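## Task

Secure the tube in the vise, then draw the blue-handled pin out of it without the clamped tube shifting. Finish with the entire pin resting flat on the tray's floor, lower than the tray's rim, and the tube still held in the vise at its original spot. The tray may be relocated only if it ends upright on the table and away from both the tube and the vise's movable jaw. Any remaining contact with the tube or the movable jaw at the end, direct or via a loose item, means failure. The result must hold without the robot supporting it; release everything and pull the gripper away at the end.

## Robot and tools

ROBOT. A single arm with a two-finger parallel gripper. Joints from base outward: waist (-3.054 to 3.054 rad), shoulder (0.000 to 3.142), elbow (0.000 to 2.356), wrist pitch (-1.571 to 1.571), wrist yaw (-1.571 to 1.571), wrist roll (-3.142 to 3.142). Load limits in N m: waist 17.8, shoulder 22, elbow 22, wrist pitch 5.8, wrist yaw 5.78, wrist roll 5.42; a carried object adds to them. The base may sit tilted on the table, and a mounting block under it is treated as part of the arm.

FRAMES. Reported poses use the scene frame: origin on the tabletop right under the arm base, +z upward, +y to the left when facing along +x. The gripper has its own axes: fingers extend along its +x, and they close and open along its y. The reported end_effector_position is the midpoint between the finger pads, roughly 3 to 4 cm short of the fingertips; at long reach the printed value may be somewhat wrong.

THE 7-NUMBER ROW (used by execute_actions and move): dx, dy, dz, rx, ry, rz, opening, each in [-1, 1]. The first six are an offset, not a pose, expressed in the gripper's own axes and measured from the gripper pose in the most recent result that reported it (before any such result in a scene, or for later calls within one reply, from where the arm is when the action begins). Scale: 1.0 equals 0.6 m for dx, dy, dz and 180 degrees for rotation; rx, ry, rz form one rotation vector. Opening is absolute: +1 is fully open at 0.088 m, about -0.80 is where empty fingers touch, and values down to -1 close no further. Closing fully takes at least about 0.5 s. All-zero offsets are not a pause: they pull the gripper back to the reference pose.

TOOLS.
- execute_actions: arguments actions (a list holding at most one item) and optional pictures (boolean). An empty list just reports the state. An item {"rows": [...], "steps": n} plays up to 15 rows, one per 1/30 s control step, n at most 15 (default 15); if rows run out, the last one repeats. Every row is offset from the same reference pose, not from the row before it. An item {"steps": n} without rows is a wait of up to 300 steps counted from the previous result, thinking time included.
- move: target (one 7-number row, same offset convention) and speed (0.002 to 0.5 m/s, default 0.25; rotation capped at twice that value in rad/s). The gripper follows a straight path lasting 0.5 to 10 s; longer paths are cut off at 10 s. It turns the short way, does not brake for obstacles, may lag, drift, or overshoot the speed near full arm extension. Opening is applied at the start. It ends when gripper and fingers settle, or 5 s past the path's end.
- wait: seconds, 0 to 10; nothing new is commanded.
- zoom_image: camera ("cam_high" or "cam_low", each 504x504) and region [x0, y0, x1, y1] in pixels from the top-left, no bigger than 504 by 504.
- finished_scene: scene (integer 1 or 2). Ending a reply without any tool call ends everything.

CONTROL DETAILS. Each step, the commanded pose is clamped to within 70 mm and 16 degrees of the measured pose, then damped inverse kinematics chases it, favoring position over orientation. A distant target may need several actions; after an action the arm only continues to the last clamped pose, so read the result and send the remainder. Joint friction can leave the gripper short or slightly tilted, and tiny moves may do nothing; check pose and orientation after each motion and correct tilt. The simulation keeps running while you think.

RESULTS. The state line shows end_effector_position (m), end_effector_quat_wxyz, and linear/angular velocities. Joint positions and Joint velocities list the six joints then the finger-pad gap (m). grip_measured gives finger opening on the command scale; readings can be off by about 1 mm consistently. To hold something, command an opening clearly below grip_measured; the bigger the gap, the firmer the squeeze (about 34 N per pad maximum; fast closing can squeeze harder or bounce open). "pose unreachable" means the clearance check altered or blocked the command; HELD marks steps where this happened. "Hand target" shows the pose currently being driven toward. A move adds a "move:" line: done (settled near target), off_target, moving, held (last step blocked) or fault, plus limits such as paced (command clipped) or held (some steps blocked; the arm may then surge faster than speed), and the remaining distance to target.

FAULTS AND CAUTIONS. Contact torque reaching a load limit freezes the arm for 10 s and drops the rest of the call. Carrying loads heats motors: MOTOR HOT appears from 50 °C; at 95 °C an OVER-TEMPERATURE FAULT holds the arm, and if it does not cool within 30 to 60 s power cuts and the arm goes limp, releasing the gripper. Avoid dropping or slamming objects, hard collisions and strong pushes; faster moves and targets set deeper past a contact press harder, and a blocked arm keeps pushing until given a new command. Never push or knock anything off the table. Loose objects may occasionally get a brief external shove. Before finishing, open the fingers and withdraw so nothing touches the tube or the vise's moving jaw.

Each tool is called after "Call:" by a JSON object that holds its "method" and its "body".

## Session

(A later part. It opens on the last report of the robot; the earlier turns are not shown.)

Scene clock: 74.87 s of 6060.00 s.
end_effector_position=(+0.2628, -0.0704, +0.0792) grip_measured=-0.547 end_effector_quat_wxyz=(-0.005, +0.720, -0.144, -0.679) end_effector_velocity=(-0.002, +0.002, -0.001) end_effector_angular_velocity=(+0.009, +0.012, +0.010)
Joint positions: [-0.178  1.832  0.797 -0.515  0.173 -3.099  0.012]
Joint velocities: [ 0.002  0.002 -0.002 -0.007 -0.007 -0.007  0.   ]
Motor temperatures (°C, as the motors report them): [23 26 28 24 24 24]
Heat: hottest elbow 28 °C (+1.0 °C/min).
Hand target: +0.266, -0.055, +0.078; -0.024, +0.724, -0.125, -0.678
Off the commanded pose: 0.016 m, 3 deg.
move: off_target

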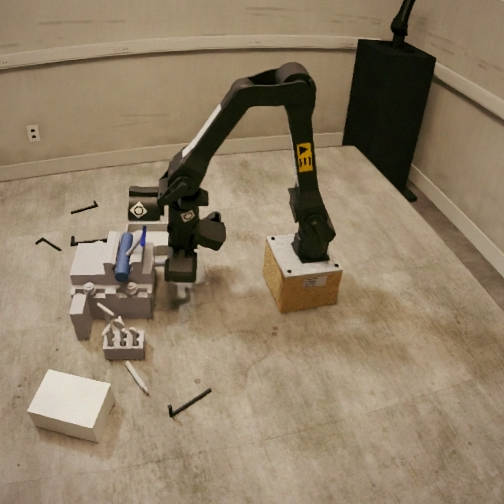

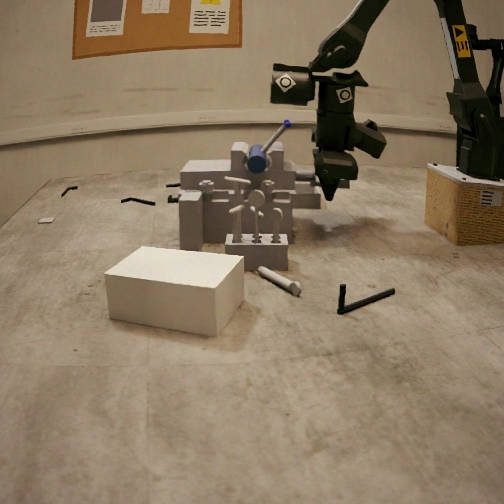

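Call:
{"method": "move", "body": {"target": [0.024,-0.026,0,0,0,0,-0.7], "speed": 0.06}}

Call:
{"method": "move", "body": {"target": [0.004,-0.035,0,0,0,0,-0.7], "speed": 0.06}}

Call:
{"method": "move", "body": {"target": [-0.012,-0.032,0,0,0,0,-0.7], "speed": 0.06}}

Call:
{"method": "move", "body": {"target": [-0.03,-0.018,0,0,0,0,-0.7], "speed": 0.06}}

Scene clock: 83.27 s of 6060.00 s.
end_effector_position=(+0.2644, -0.0577, +0.0659) grip_measured=-0.549 end_effector_quat_wxyz=(-0.005, +0.718, -0.142, -0.681) end_effector_velocity=(-0.001, +0.001, -0.001) end_effector_angular_velocity=(+0.007, -0.002, +0.005)
Joint positions: [-0.131  1.876  0.785 -0.472  0.171 -3.055  0.012]
Joint velocities: [-0.002 -0.002 -0.007  0.007 -0.007 -0.007 -0.   ]
Motor temperatures (°C, as the motors report them): [23 27 28 24 25 25]
Heat: hottest elbow 28 °C (+2.0 °C/min).
Hand target: +0.266, -0.058, +0.062; -0.005, +0.720, -0.144, -0.679
Off the commanded pose: 0.005 m, 0 deg.
move: done

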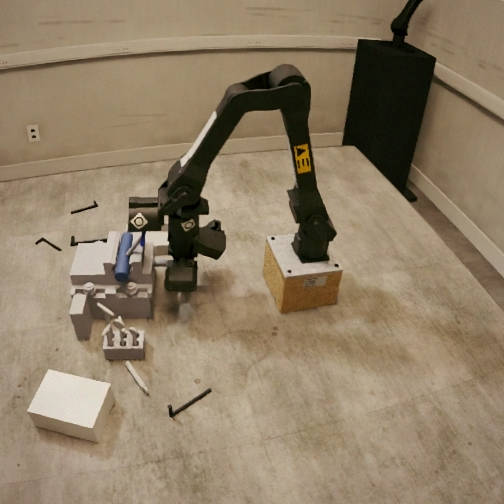

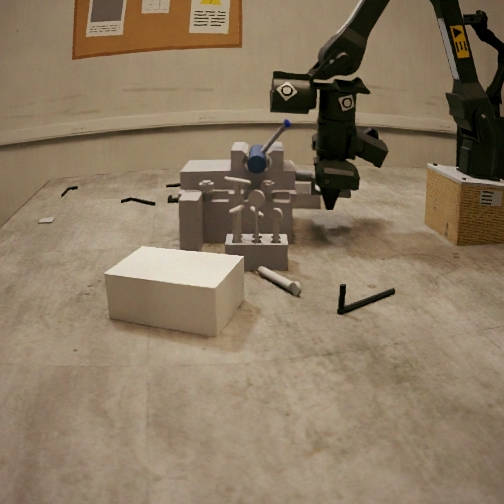

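Scene clock: 84.03 s of 6060.00 s.
end_effector_position=(+0.2667, -0.0406, +0.0618) grip_measured=-0.551 end_effector_quat_wxyz=(-0.001, +0.718, -0.143, -0.681) end_effector_velocity=(+0.001, +0.002, +0.000) end_effector_angular_velocity=(+0.007, -0.009, -0.004)
Joint positions: [-0.062  1.893  0.787 -0.468  0.178 -2.988  0.012]
Joint velocities: [ 0.002 -0.002 -0.002  0.007 -0.007  0.007 -0.   ]
Motor temperatures (°C, as the motors report them): [23 27 28 24 25 25]
Heat: hottest elbow 28 °C (+2.0 °C/min).
Hand target: +0.269, -0.038, +0.060; -0.005, +0.718, -0.141, -0.681
Off the commanded pose: 0.004 m, 0 deg.
move: done

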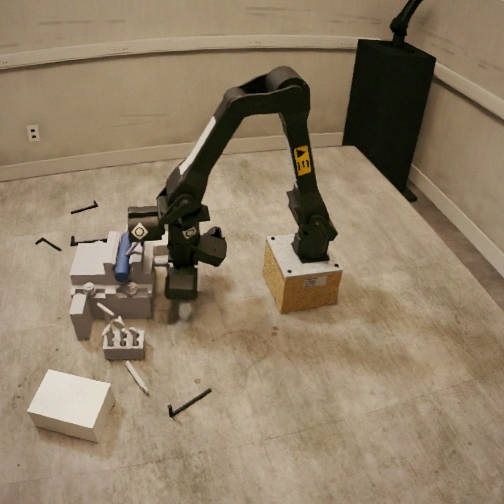

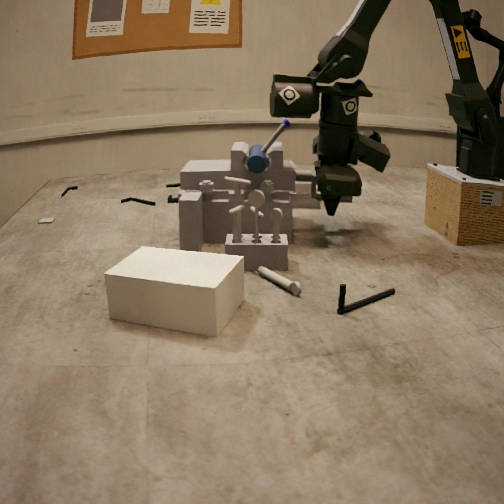

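Scene clock: 84.77 s of 6060.00 s.
end_effector_position=(+0.2689, -0.0258, +0.0652) grip_measured=-0.552 end_effector_quat_wxyz=(+0.005, +0.717, -0.148, -0.682) end_effector_velocity=(-0.002, +0.005, -0.001) end_effector_angular_velocity=(+0.021, +0.009, +0.015)
Joint positions: [ 0.002  1.893  0.807 -0.504  0.193 -2.924  0.012]
Joint velocities: [ 0.007 -0.002 -0.002 -0.007 -0.022 -0.007 -0.   ]
Motor temperatures (°C, as the motors report them): [23 27 28 24 25 25]
Heat: hottest elbow 28 °C (+2.0 °C/min).
Hand target: +0.271, -0.021, +0.065; -0.001, +0.718, -0.143, -0.681
Off the commanded pose: 0.005 m, 1 deg.
move: done

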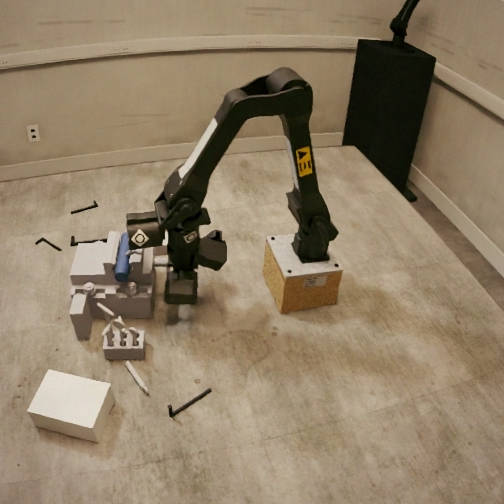

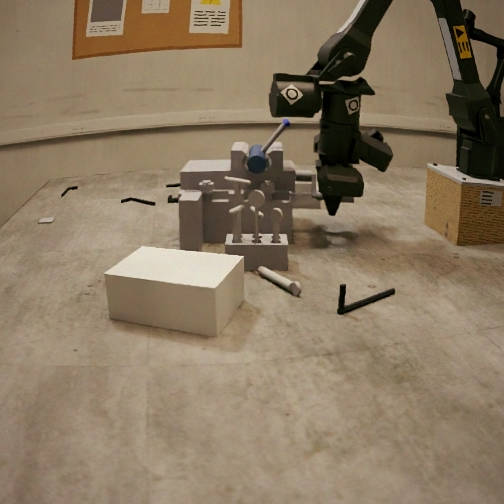

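Scene clock: 85.53 s of 6060.00 s.
end_effector_position=(+0.2708, -0.0127, +0.0780) grip_measured=-0.553 end_effector_quat_wxyz=(+0.006, +0.716, -0.148, -0.682) end_effector_velocity=(-0.006, +0.002, +0.002) end_effector_angular_velocity=(+0.020, +0.030, +0.004)
Joint positions: [ 0.049  1.864  0.84  -0.577  0.193 -2.878  0.012]
Joint velocities: [-0.002 -0.007  0.002 -0.037 -0.022 -0.007  0.   ]
Motor temperatures (°C, as the motors report them): [23 27 28 24 25 25]
Heat: hottest elbow 28 °C (+2.0 °C/min).
Hand target: +0.271, -0.011, +0.080; +0.005, +0.716, -0.148, -0.682
Off the commanded pose: 0.003 m, 0 deg.
move: done

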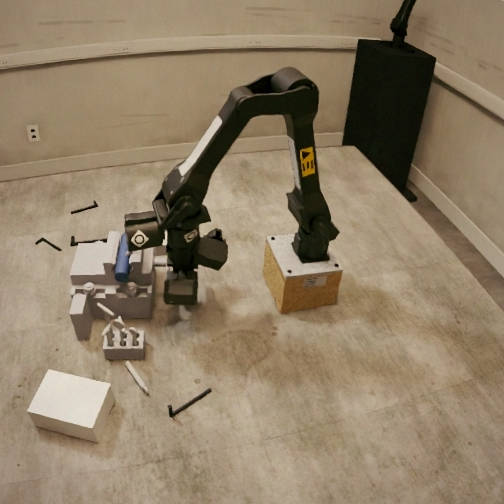

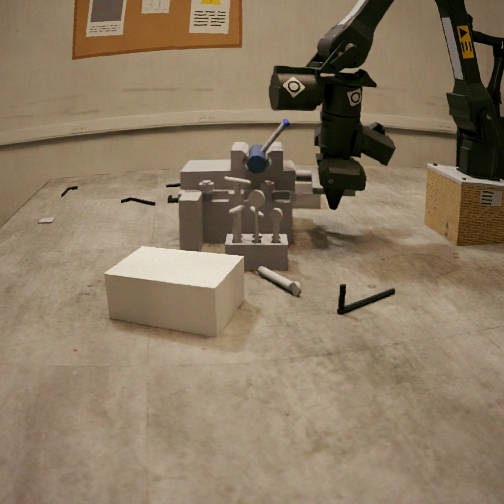

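Call:
{"method": "move", "body": {"target": [-0.035,0,0,0,0,0,-0.7], "speed": 0.06}}

Call:
{"method": "move", "body": {"target": [-0.033,0.018,0,0,0,0,-0.7], "speed": 0.06}}

Call:
{"method": "move", "body": {"target": [-0.02,0.03,0,0,0,0,-0.7], "speed": 0.06}}

Call:
{"method": "move", "body": {"target": [0,0.035,0,0,0,0,-0.7], "speed": 0.06}}

Call:
{"method": "zoom_image", "body": {"camera": "cam_low", "region": [220, 100, 400, 240]}}

Scene clock: 92.80 s of 6060.00 s.
end_effector_position=(+0.2715, -0.0083, +0.0960) grip_measured=-0.556 end_effector_quat_wxyz=(+0.008, +0.716, -0.145, -0.683) end_effector_velocity=(-0.005, +0.002, +0.001) end_effector_angular_velocity=(+0.021, +0.017, -0.010)
Joint positions: [ 0.062  1.818  0.873 -0.66   0.191 -2.873  0.012]
Joint velocities: [-0.002 -0.007 -0.002 -0.022 -0.022  0.007 -0.   ]
Motor temperatures (°C, as the motors report them): [23 27 28 24 24 25]
Heat: hottest elbow 28 °C (+1.0 °C/min).
Hand target: +0.271, -0.008, +0.098; +0.006, +0.716, -0.148, -0.682
Off the commanded pose: 0.003 m, 0 deg.
move: done

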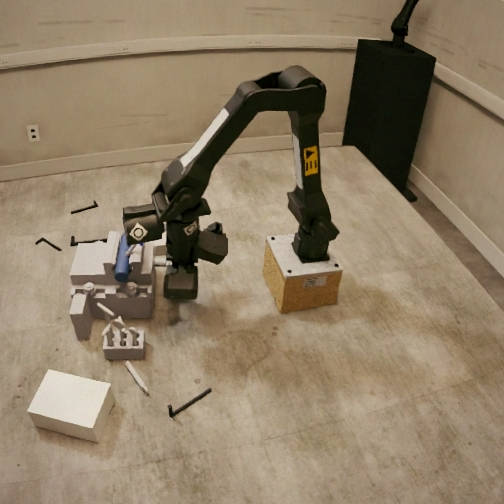

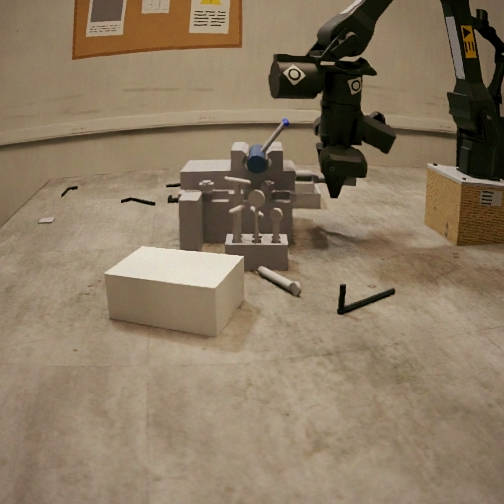

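Scene clock: 93.57 s of 6060.00 s.
end_effector_position=(+0.2704, -0.0146, +0.1147) grip_measured=-0.557 end_effector_quat_wxyz=(+0.010, +0.716, -0.146, -0.682) end_effector_velocity=(-0.004, +0.000, +0.001) end_effector_angular_velocity=(+0.006, +0.019, +0.004)
Joint positions: [ 0.04   1.766  0.899 -0.732  0.196 -2.897  0.012]
Joint velocities: [-0.002 -0.002  0.002 -0.022 -0.007 -0.007  0.   ]
Motor temperatures (°C, as the motors report them): [23 27 28 24 24 25]
Heat: hottest elbow 28 °C (+1.0 °C/min).
Hand target: +0.269, -0.014, +0.118; +0.008, +0.716, -0.144, -0.683
Off the commanded pose: 0.003 m, 0 deg.
move: done

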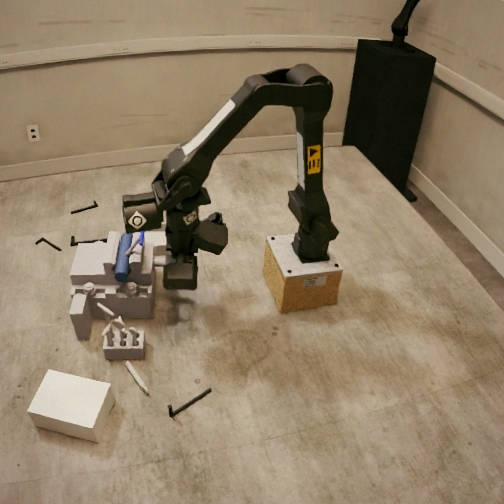

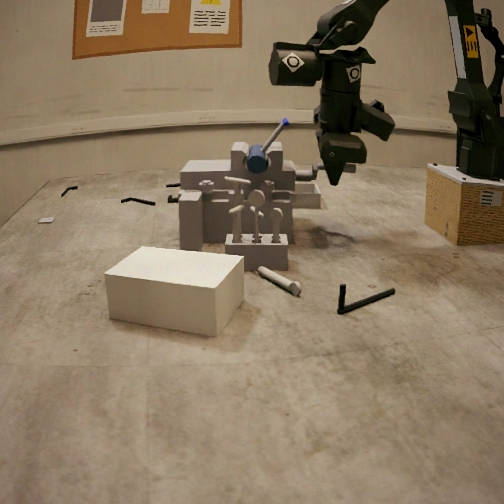

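Scene clock: 94.33 s of 6060.00 s.
end_effector_position=(+0.2682, -0.0287, +0.1260) grip_measured=-0.558 end_effector_quat_wxyz=(+0.012, +0.717, -0.145, -0.682) end_effector_velocity=(-0.002, -0.001, -0.000) end_effector_angular_velocity=(+0.007, +0.009, -0.000)
Joint positions: [-0.012  1.73   0.907 -0.765  0.199 -2.952  0.012]
Joint velocities: [-0.007 -0.002 -0.002 -0.007 -0.007 -0.007 -0.   ]
Motor temperatures (°C, as the motors report them): [23 28 28 24 24 25]
Heat: hottest shoulder 28 °C (+1.0 °C/min).
Hand target: +0.267, -0.029, +0.130; +0.010, +0.716, -0.146, -0.682
Off the commanded pose: 0.005 m, 0 deg.
move: done

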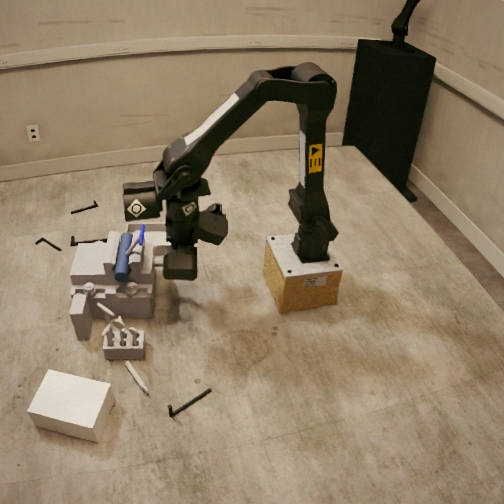

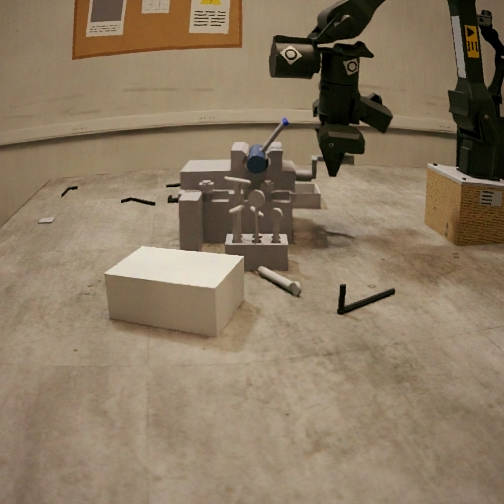

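Scene clock: 95.07 s of 6060.00 s.
end_effector_position=(+0.2660, -0.0450, +0.1286) grip_measured=-0.562 end_effector_quat_wxyz=(+0.013, +0.716, -0.140, -0.684) end_effector_velocity=(+0.001, -0.001, -0.000) end_effector_angular_velocity=(+0.007, -0.003, +0.015)
Joint positions: [-0.077  1.717  0.904 -0.763  0.192 -3.027  0.011]
Joint velocities: [-0.007 -0.002 -0.002  0.007 -0.007 -0.022  0.   ]
Motor temperatures (°C, as the motors report them): [23 28 28 24 24 25]
Heat: hottest shoulder 28 °C (+1.0 °C/min).
Hand target: +0.264, -0.049, +0.131; +0.012, +0.717, -0.145, -0.682
Off the commanded pose: 0.005 m, 1 deg.
move: done

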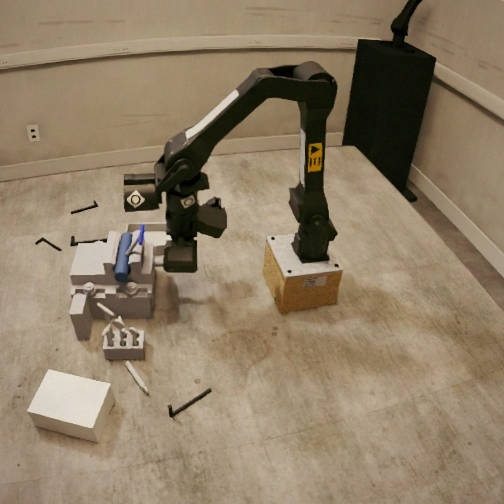

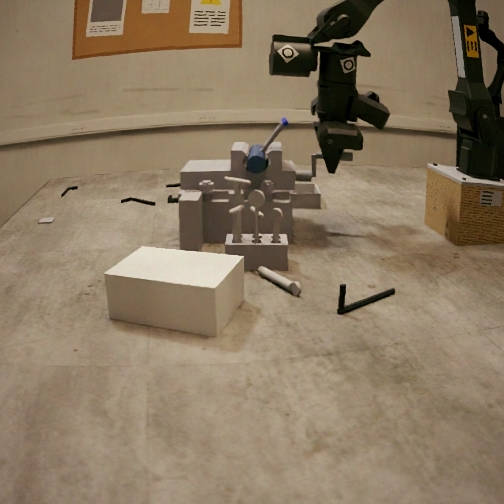

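Region (220, 100, 400, 240) of cam_low's 504x504 image, scaled by 2.800, with more detail than that image has.

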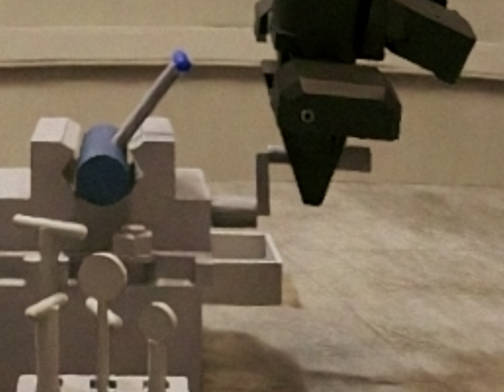

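Continue (10-step cycle, mirrored).

Call:
{"method": "move", "body": {"target": [0.018,0.03,0,0,0,0,-0.7], "speed": 0.06}}

Call:
{"method": "move", "body": {"target": [0.032,0.015,0,0,0,0,-0.7], "speed": 0.06}}

Call:
{"method": "move", "body": {"target": [0.035,-0.003,0,0,0,0,-0.7], "speed": 0.06}}

Call:
{"method": "move", "body": {"target": [0.03,-0.02,0,0,0,0,-0.7], "speed": 0.06}}

Call:
{"method": "move", "body": {"target": [0.018,-0.03,0,0,0,0,-0.7], "speed": 0.06}}

Scene clock: 109.00 s of 6060.00 s.
end_effector_position=(+0.2637, -0.0598, +0.1237) grip_measured=-0.568 end_effector_quat_wxyz=(+0.013, +0.718, -0.131, -0.684) end_effector_velocity=(+0.002, -0.001, -0.001) end_effector_angular_velocity=(+0.005, -0.014, +0.015)
Joint positions: [-0.138  1.719  0.883 -0.726  0.181 -3.102  0.011]
Joint velocities: [-0.007 -0.002 -0.007  0.022 -0.007 -0.022 -0.   ]
Motor temperatures (°C, as the motors report them): [23 29 28 24 24 25]
Heat: hottest shoulder 29 °C (+2.0 °C/min).
Hand target: +0.263, -0.065, +0.122; +0.013, +0.716, -0.140, -0.684
Off the commanded pose: 0.005 m, 1 deg.
move: done

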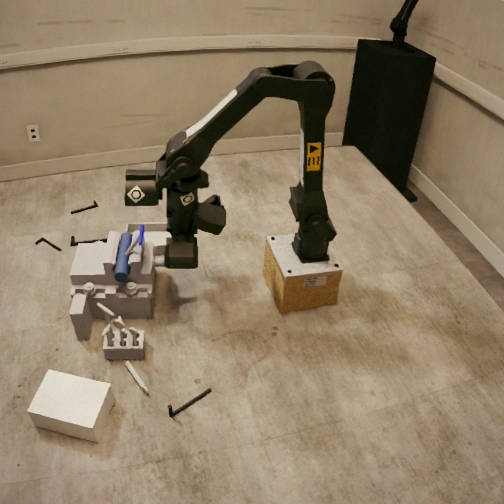

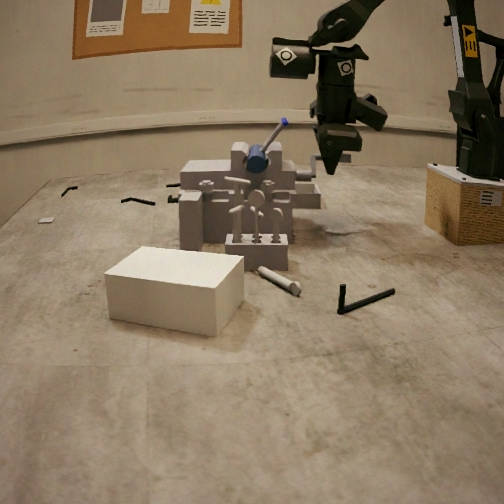

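Scene clock: 109.77 s of 6060.00 s.
end_effector_position=(+0.2618, -0.0715, +0.1102) grip_measured=-0.569 end_effector_quat_wxyz=(+0.015, +0.718, -0.131, -0.683) end_effector_velocity=(-0.003, +0.001, -0.003) end_effector_angular_velocity=(+0.010, +0.014, -0.009)
Joint positions: [-0.18   1.748  0.85  -0.655  0.182 -3.148  0.011]
Joint velocities: [-0.002  0.007 -0.002 -0.007 -0.007  0.007 -0.   ]
Motor temperatures (°C, as the motors report them): [23 29 28 24 24 25]
Heat: hottest shoulder 29 °C (+2.0 °C/min).
Hand target: +0.263, -0.073, +0.107; +0.013, +0.718, -0.132, -0.684
Off the commanded pose: 0.004 m, 0 deg.
joint sent to its limit — the command would take joint 6 (wrist roll) past its lower limit, so that joint was sent only as far as its limit.
move: done

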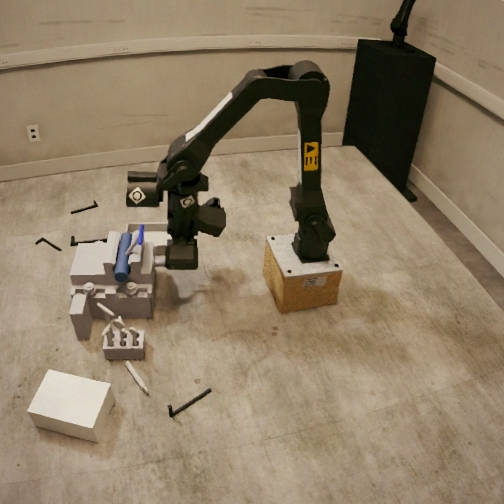

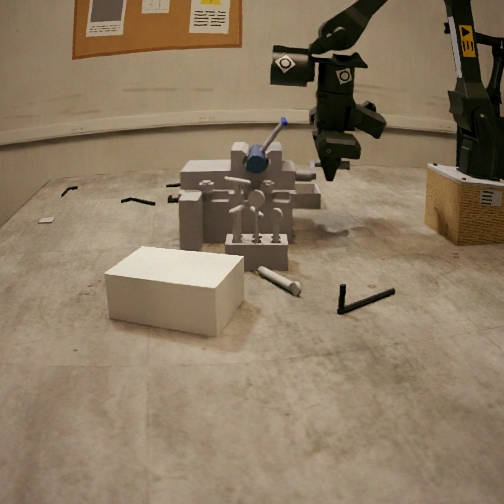

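Scene clock: 110.53 s of 6060.00 s.
end_effector_position=(+0.2616, -0.0748, +0.0928) grip_measured=-0.569 end_effector_quat_wxyz=(+0.020, +0.717, -0.136, -0.683) end_effector_velocity=(-0.002, -0.001, -0.002) end_effector_angular_velocity=(+0.008, +0.003, +0.000)
Joint positions: [-0.183  1.795  0.818 -0.574  0.196 -3.152  0.011]
Joint velocities: [-0.007  0.002 -0.007  0.007 -0.007 -0.007  0.   ]
Motor temperatures (°C, as the motors report them): [23 29 28 24 24 25]
Heat: hottest shoulder 29 °C (+2.0 °C/min).
Hand target: +0.263, -0.074, +0.089; +0.014, +0.718, -0.134, -0.683
Off the commanded pose: 0.004 m, 1 deg.
joint sent to its limit — the command would take joint 6 (wrist roll) past its lower limit, so that joint was sent only as far as its limit.
move: done

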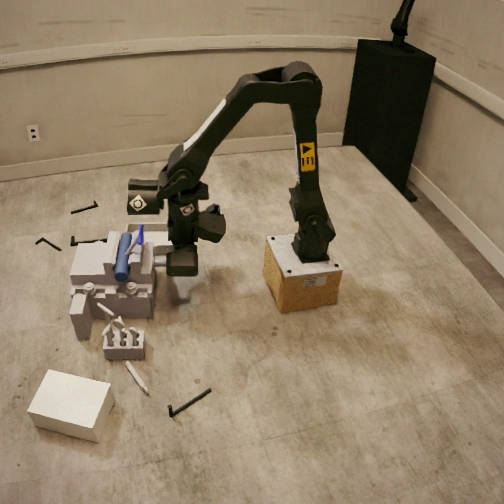

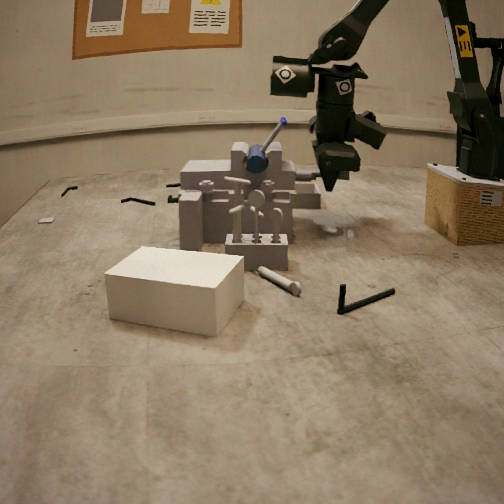

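Scene clock: 111.30 s of 6060.00 s.
end_effector_position=(+0.2626, -0.0684, +0.0757) grip_measured=-0.569 end_effector_quat_wxyz=(+0.021, +0.717, -0.137, -0.683) end_effector_velocity=(-0.000, +0.003, -0.003) end_effector_angular_velocity=(+0.022, -0.002, -0.008)
Joint positions: [-0.157  1.846  0.793 -0.505  0.199 -3.125  0.011]
Joint velocities: [-0.002  0.007 -0.002  0.007 -0.022  0.007 -0.   ]
Motor temperatures (°C, as the motors report them): [23 28 28 24 24 25]
Heat: hottest shoulder 28 °C (+1.0 °C/min).
Hand target: +0.264, -0.067, +0.073; +0.020, +0.717, -0.136, -0.683
Off the commanded pose: 0.004 m, 0 deg.
move: done

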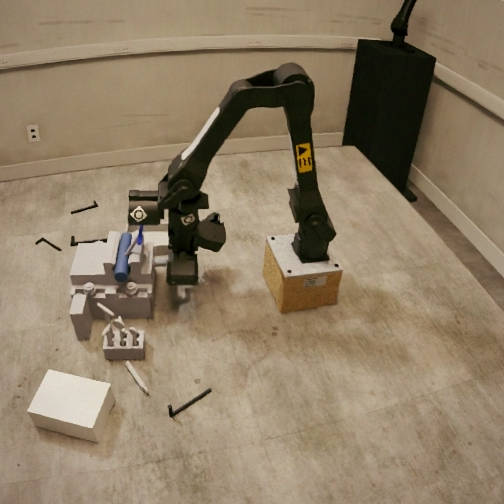

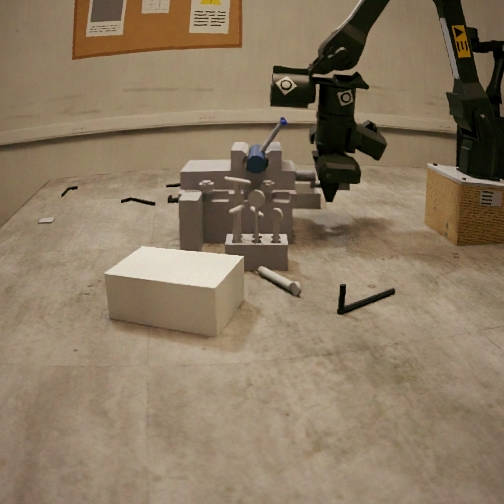

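Scene clock: 112.07 s of 6060.00 s.
end_effector_position=(+0.2648, -0.0552, +0.0648) grip_measured=-0.569 end_effector_quat_wxyz=(+0.022, +0.716, -0.138, -0.684) end_effector_velocity=(-0.006, +0.000, -0.001) end_effector_angular_velocity=(-0.005, +0.029, +0.009)
Joint positions: [-0.103  1.885  0.786 -0.471  0.203 -3.071  0.011]
Joint velocities: [ 0.002  0.002 -0.002 -0.022  0.007 -0.007 -0.   ]
Motor temperatures (°C, as the motors report them): [23 28 28 24 24 25]
Heat: hottest shoulder 28 °C (+1.0 °C/min).
Hand target: +0.266, -0.054, +0.061; +0.020, +0.717, -0.137, -0.684
Off the commanded pose: 0.004 m, 0 deg.
move: done

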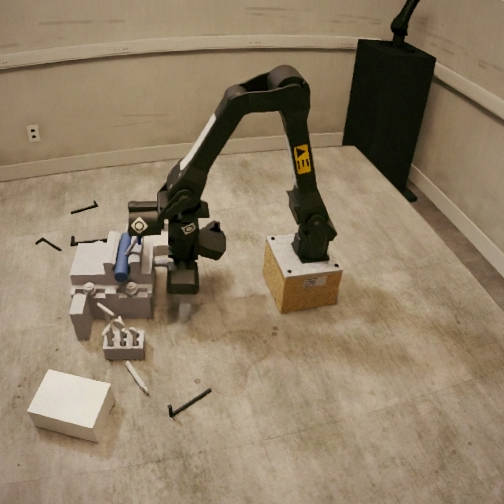

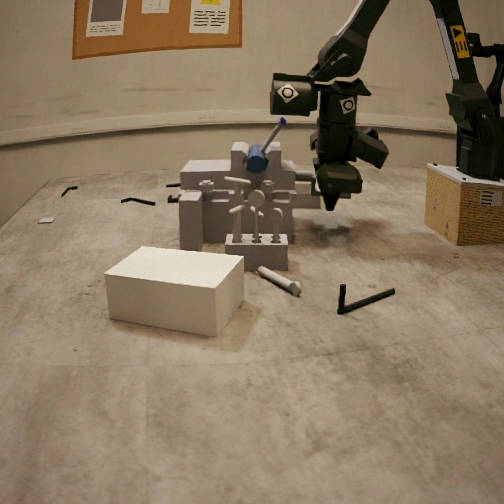

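Call:
{"method": "move", "body": {"target": [0.002,-0.033,0,0,0,0,-0.7], "speed": 0.06}}

Call:
{"method": "move", "body": {"target": [-0.014,-0.03,0,0,0,0,-0.7], "speed": 0.06}}

Call:
{"method": "move", "body": {"target": [-0.03,-0.018,0,0,0,0,-0.7], "speed": 0.06}}

Call:
{"method": "move", "body": {"target": [-0.035,0,0,0,0,0,-0.7], "speed": 0.06}}

Call:
{"method": "move", "body": {"target": [-0.033,0.018,0,0,0,0,-0.7], "speed": 0.06}}

Call:
{"method": "move", "body": {"target": [-0.02,0.03,0,0,0,0,-0.7], "speed": 0.06}}

Call:
{"method": "move", "body": {"target": [0,0.035,0,0,0,0,-0.7], "speed": 0.06}}

Call:
{"method": "zoom_image", "body": {"camera": "cam_low", "region": [220, 100, 400, 240]}}

Scene clock: 122.07 s of 6060.00 s.
end_effector_position=(+0.2668, -0.0392, +0.0615) grip_measured=-0.570 end_effector_quat_wxyz=(+0.025, +0.717, -0.139, -0.683) end_effector_velocity=(-0.002, -0.000, +0.000) end_effector_angular_velocity=(-0.007, +0.009, +0.009)
Joint positions: [-0.039  1.9    0.789 -0.47   0.21  -3.008  0.011]
Joint velocities: [ 0.002 -0.002 -0.002 -0.007  0.007 -0.007  0.   ]
Motor temperatures (°C, as the motors report them): [23 28 28 25 24 25]
Heat: hottest shoulder 28 °C (+0.0 °C/min).
Hand target: +0.268, -0.036, +0.059; +0.022, +0.716, -0.138, -0.684
Off the commanded pose: 0.004 m, 0 deg.
move: done

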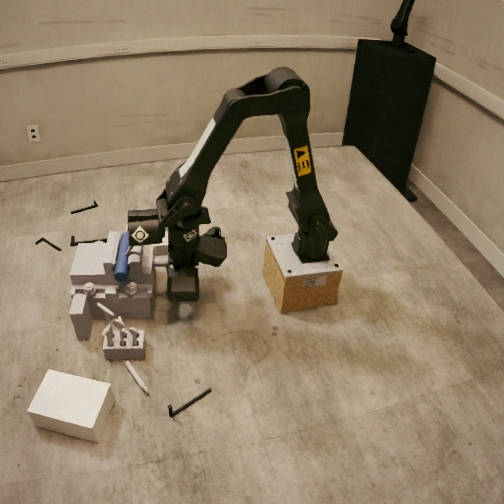

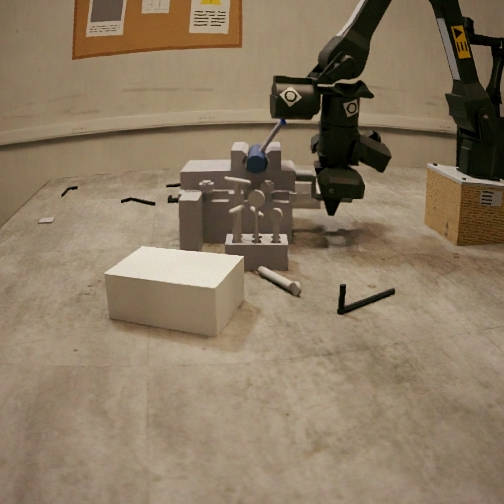

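Scene clock: 122.80 s of 6060.00 s.
end_effector_position=(+0.2686, -0.0250, +0.0651) grip_measured=-0.570 end_effector_quat_wxyz=(+0.031, +0.715, -0.145, -0.684) end_effector_velocity=(-0.005, -0.001, +0.000) end_effector_angular_velocity=(-0.008, +0.024, +0.009)
Joint positions: [ 0.022  1.9    0.809 -0.509  0.223 -2.946  0.011]
Joint velocities: [ 0.002 -0.002 -0.002 -0.022  0.007 -0.007 -0.   ]
Motor temperatures (°C, as the motors report them): [23 28 28 25 24 25]
Heat: hottest shoulder 28 °C (+0.0 °C/min).
Hand target: +0.269, -0.020, +0.065; +0.025, +0.716, -0.139, -0.683
Off the commanded pose: 0.005 m, 1 deg.
move: done

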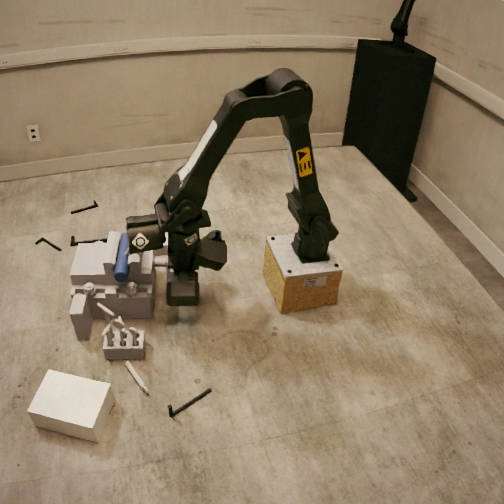

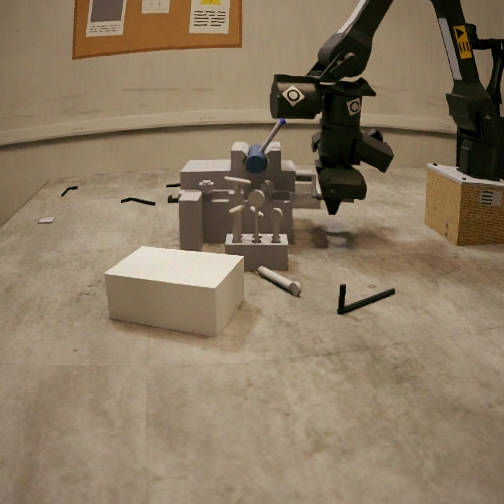

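Scene clock: 123.57 s of 6060.00 s.
end_effector_position=(+0.2708, -0.0122, +0.0779) grip_measured=-0.570 end_effector_quat_wxyz=(+0.032, +0.715, -0.146, -0.683) end_effector_velocity=(-0.006, +0.003, -0.001) end_effector_angular_velocity=(+0.020, +0.026, +0.009)
Joint positions: [ 0.069  1.871  0.843 -0.582  0.225 -2.897  0.011]
Joint velocities: [ 0.002 -0.002 -0.002 -0.022 -0.022 -0.007  0.   ]
Motor temperatures (°C, as the motors report them): [23 28 28 25 24 25]
Heat: hottest shoulder 28 °C (+0.0 °C/min).
Hand target: +0.270, -0.010, +0.080; +0.031, +0.715, -0.145, -0.683
Off the commanded pose: 0.003 m, 0 deg.
move: done

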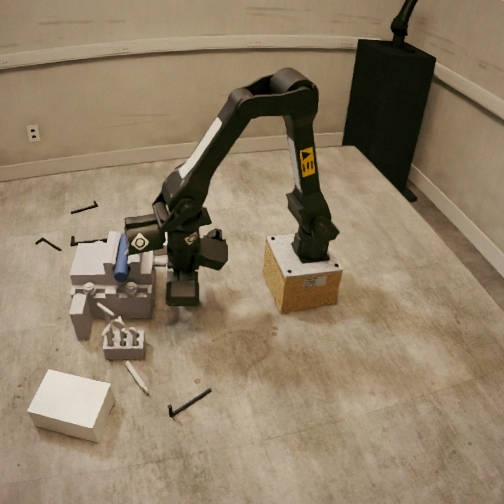

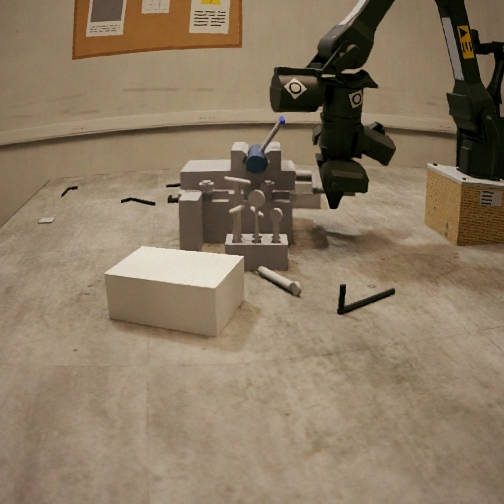

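Scene clock: 124.33 s of 6060.00 s.
end_effector_position=(+0.2713, -0.0079, +0.0958) grip_measured=-0.570 end_effector_quat_wxyz=(+0.032, +0.715, -0.146, -0.684) end_effector_velocity=(-0.001, +0.000, +0.003) end_effector_angular_velocity=(+0.007, +0.010, +0.004)
Joint positions: [ 0.082  1.825  0.876 -0.664  0.224 -2.884  0.011]
Joint velocities: [-0.002 -0.007  0.007 -0.022 -0.007 -0.007 -0.   ]
Motor temperatures (°C, as the motors report them): [23 28 28 25 24 25]
Heat: hottest shoulder 28 °C (+0.0 °C/min).
Hand target: +0.270, -0.007, +0.098; +0.032, +0.715, -0.146, -0.683
Off the commanded pose: 0.003 m, 0 deg.
move: done

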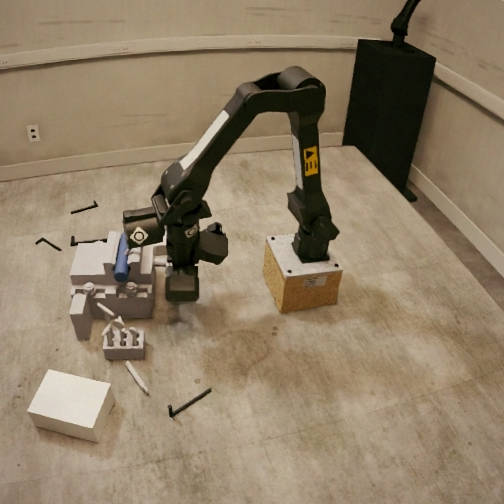

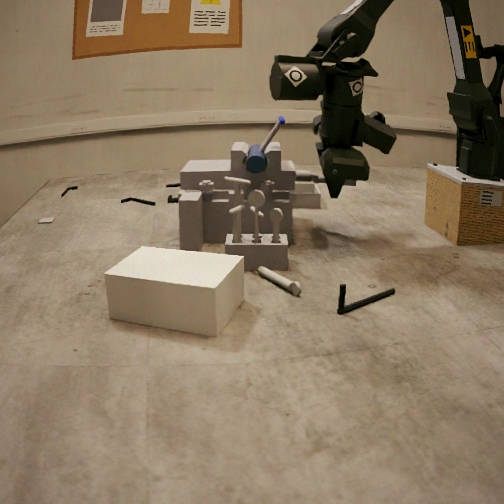

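Scene clock: 125.10 s of 6060.00 s.
end_effector_position=(+0.2703, -0.0144, +0.1146) grip_measured=-0.570 end_effector_quat_wxyz=(+0.034, +0.715, -0.148, -0.683) end_effector_velocity=(+0.000, -0.001, +0.003) end_effector_angular_velocity=(+0.008, -0.001, +0.014)
Joint positions: [ 0.06   1.774  0.902 -0.737  0.232 -2.906  0.011]
Joint velocities: [-0.007 -0.012  0.002 -0.007 -0.007 -0.022 -0.   ]
Motor temperatures (°C, as the motors report them): [23 28 28 25 24 25]
Heat: hottest shoulder 28 °C (+0.0 °C/min).
Hand target: +0.269, -0.013, +0.118; +0.032, +0.715, -0.146, -0.683
Off the commanded pose: 0.003 m, 0 deg.
move: done

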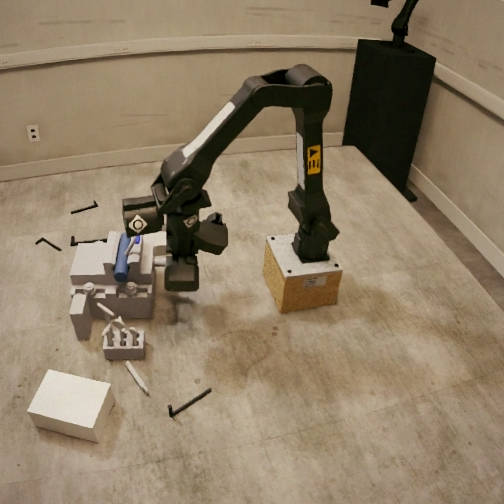

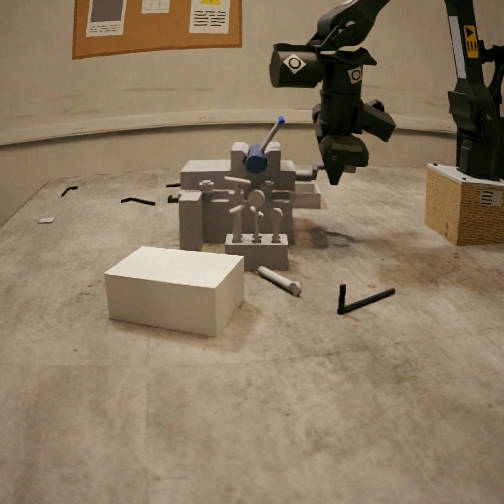

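Scene clock: 125.87 s of 6060.00 s.
end_effector_position=(+0.2682, -0.0284, +0.1258) grip_measured=-0.570 end_effector_quat_wxyz=(+0.036, +0.714, -0.149, -0.683) end_effector_velocity=(-0.002, -0.001, -0.000) end_effector_angular_velocity=(+0.007, +0.009, -0.000)
Joint positions: [ 0.01   1.738  0.91  -0.769  0.237 -2.958  0.011]
Joint velocities: [-0.007 -0.002 -0.002 -0.007 -0.007 -0.007 -0.001]
Motor temperatures (°C, as the motors report them): [23 28 28 25 24 25]
Heat: hottest shoulder 28 °C (+0.0 °C/min).
Hand target: +0.267, -0.028, +0.131; +0.035, +0.715, -0.148, -0.683
Off the commanded pose: 0.005 m, 0 deg.
move: done

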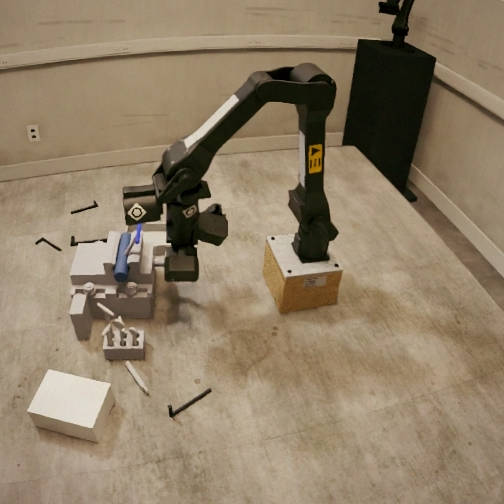

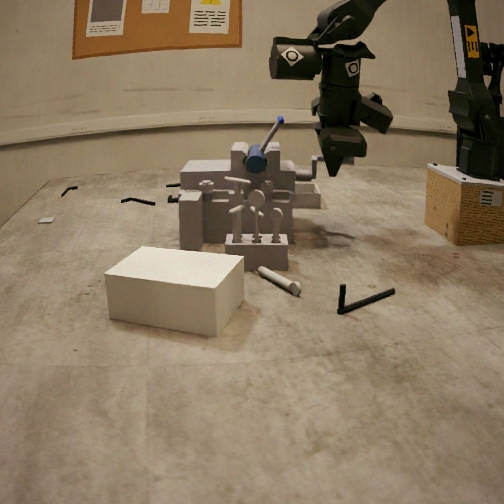

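Scene clock: 126.60 s of 6060.00 s.
end_effector_position=(+0.2660, -0.0450, +0.1285) grip_measured=-0.570 end_effector_quat_wxyz=(+0.032, +0.713, -0.146, -0.685) end_effector_velocity=(-0.001, +0.000, +0.001) end_effector_angular_velocity=(+0.007, +0.004, +0.005)
Joint positions: [-0.056  1.724  0.906 -0.767  0.229 -3.025  0.011]
Joint velocities: [-0.002 -0.002  0.002 -0.007 -0.007 -0.007 -0.   ]
Motor temperatures (°C, as the motors report them): [23 28 28 25 24 25]
Heat: hottest shoulder 28 °C (+0.0 °C/min).
Hand target: +0.265, -0.049, +0.131; +0.036, +0.715, -0.149, -0.682
Off the commanded pose: 0.005 m, 1 deg.
move: done

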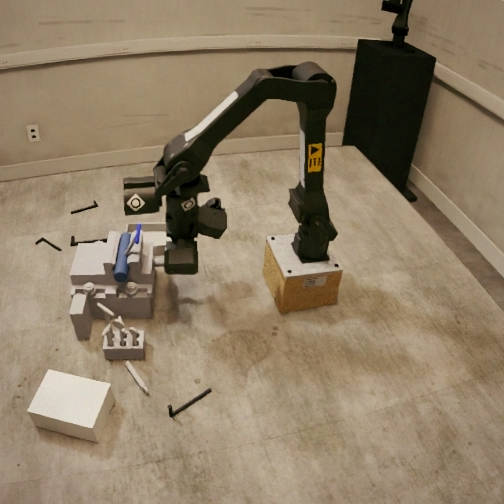

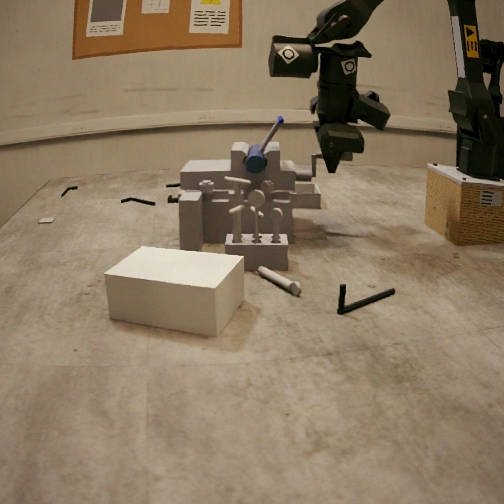

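Region (220, 100, 400, 240) of cam_low's 504x504 image, scaled by 2.800, with more detail than that image has.

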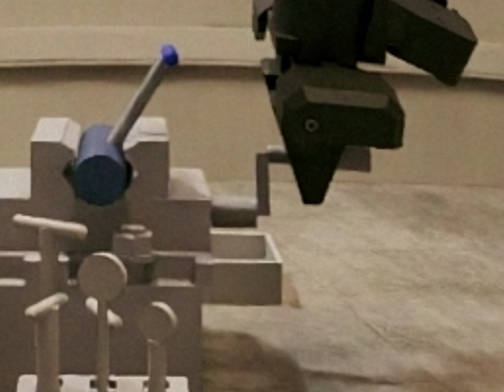

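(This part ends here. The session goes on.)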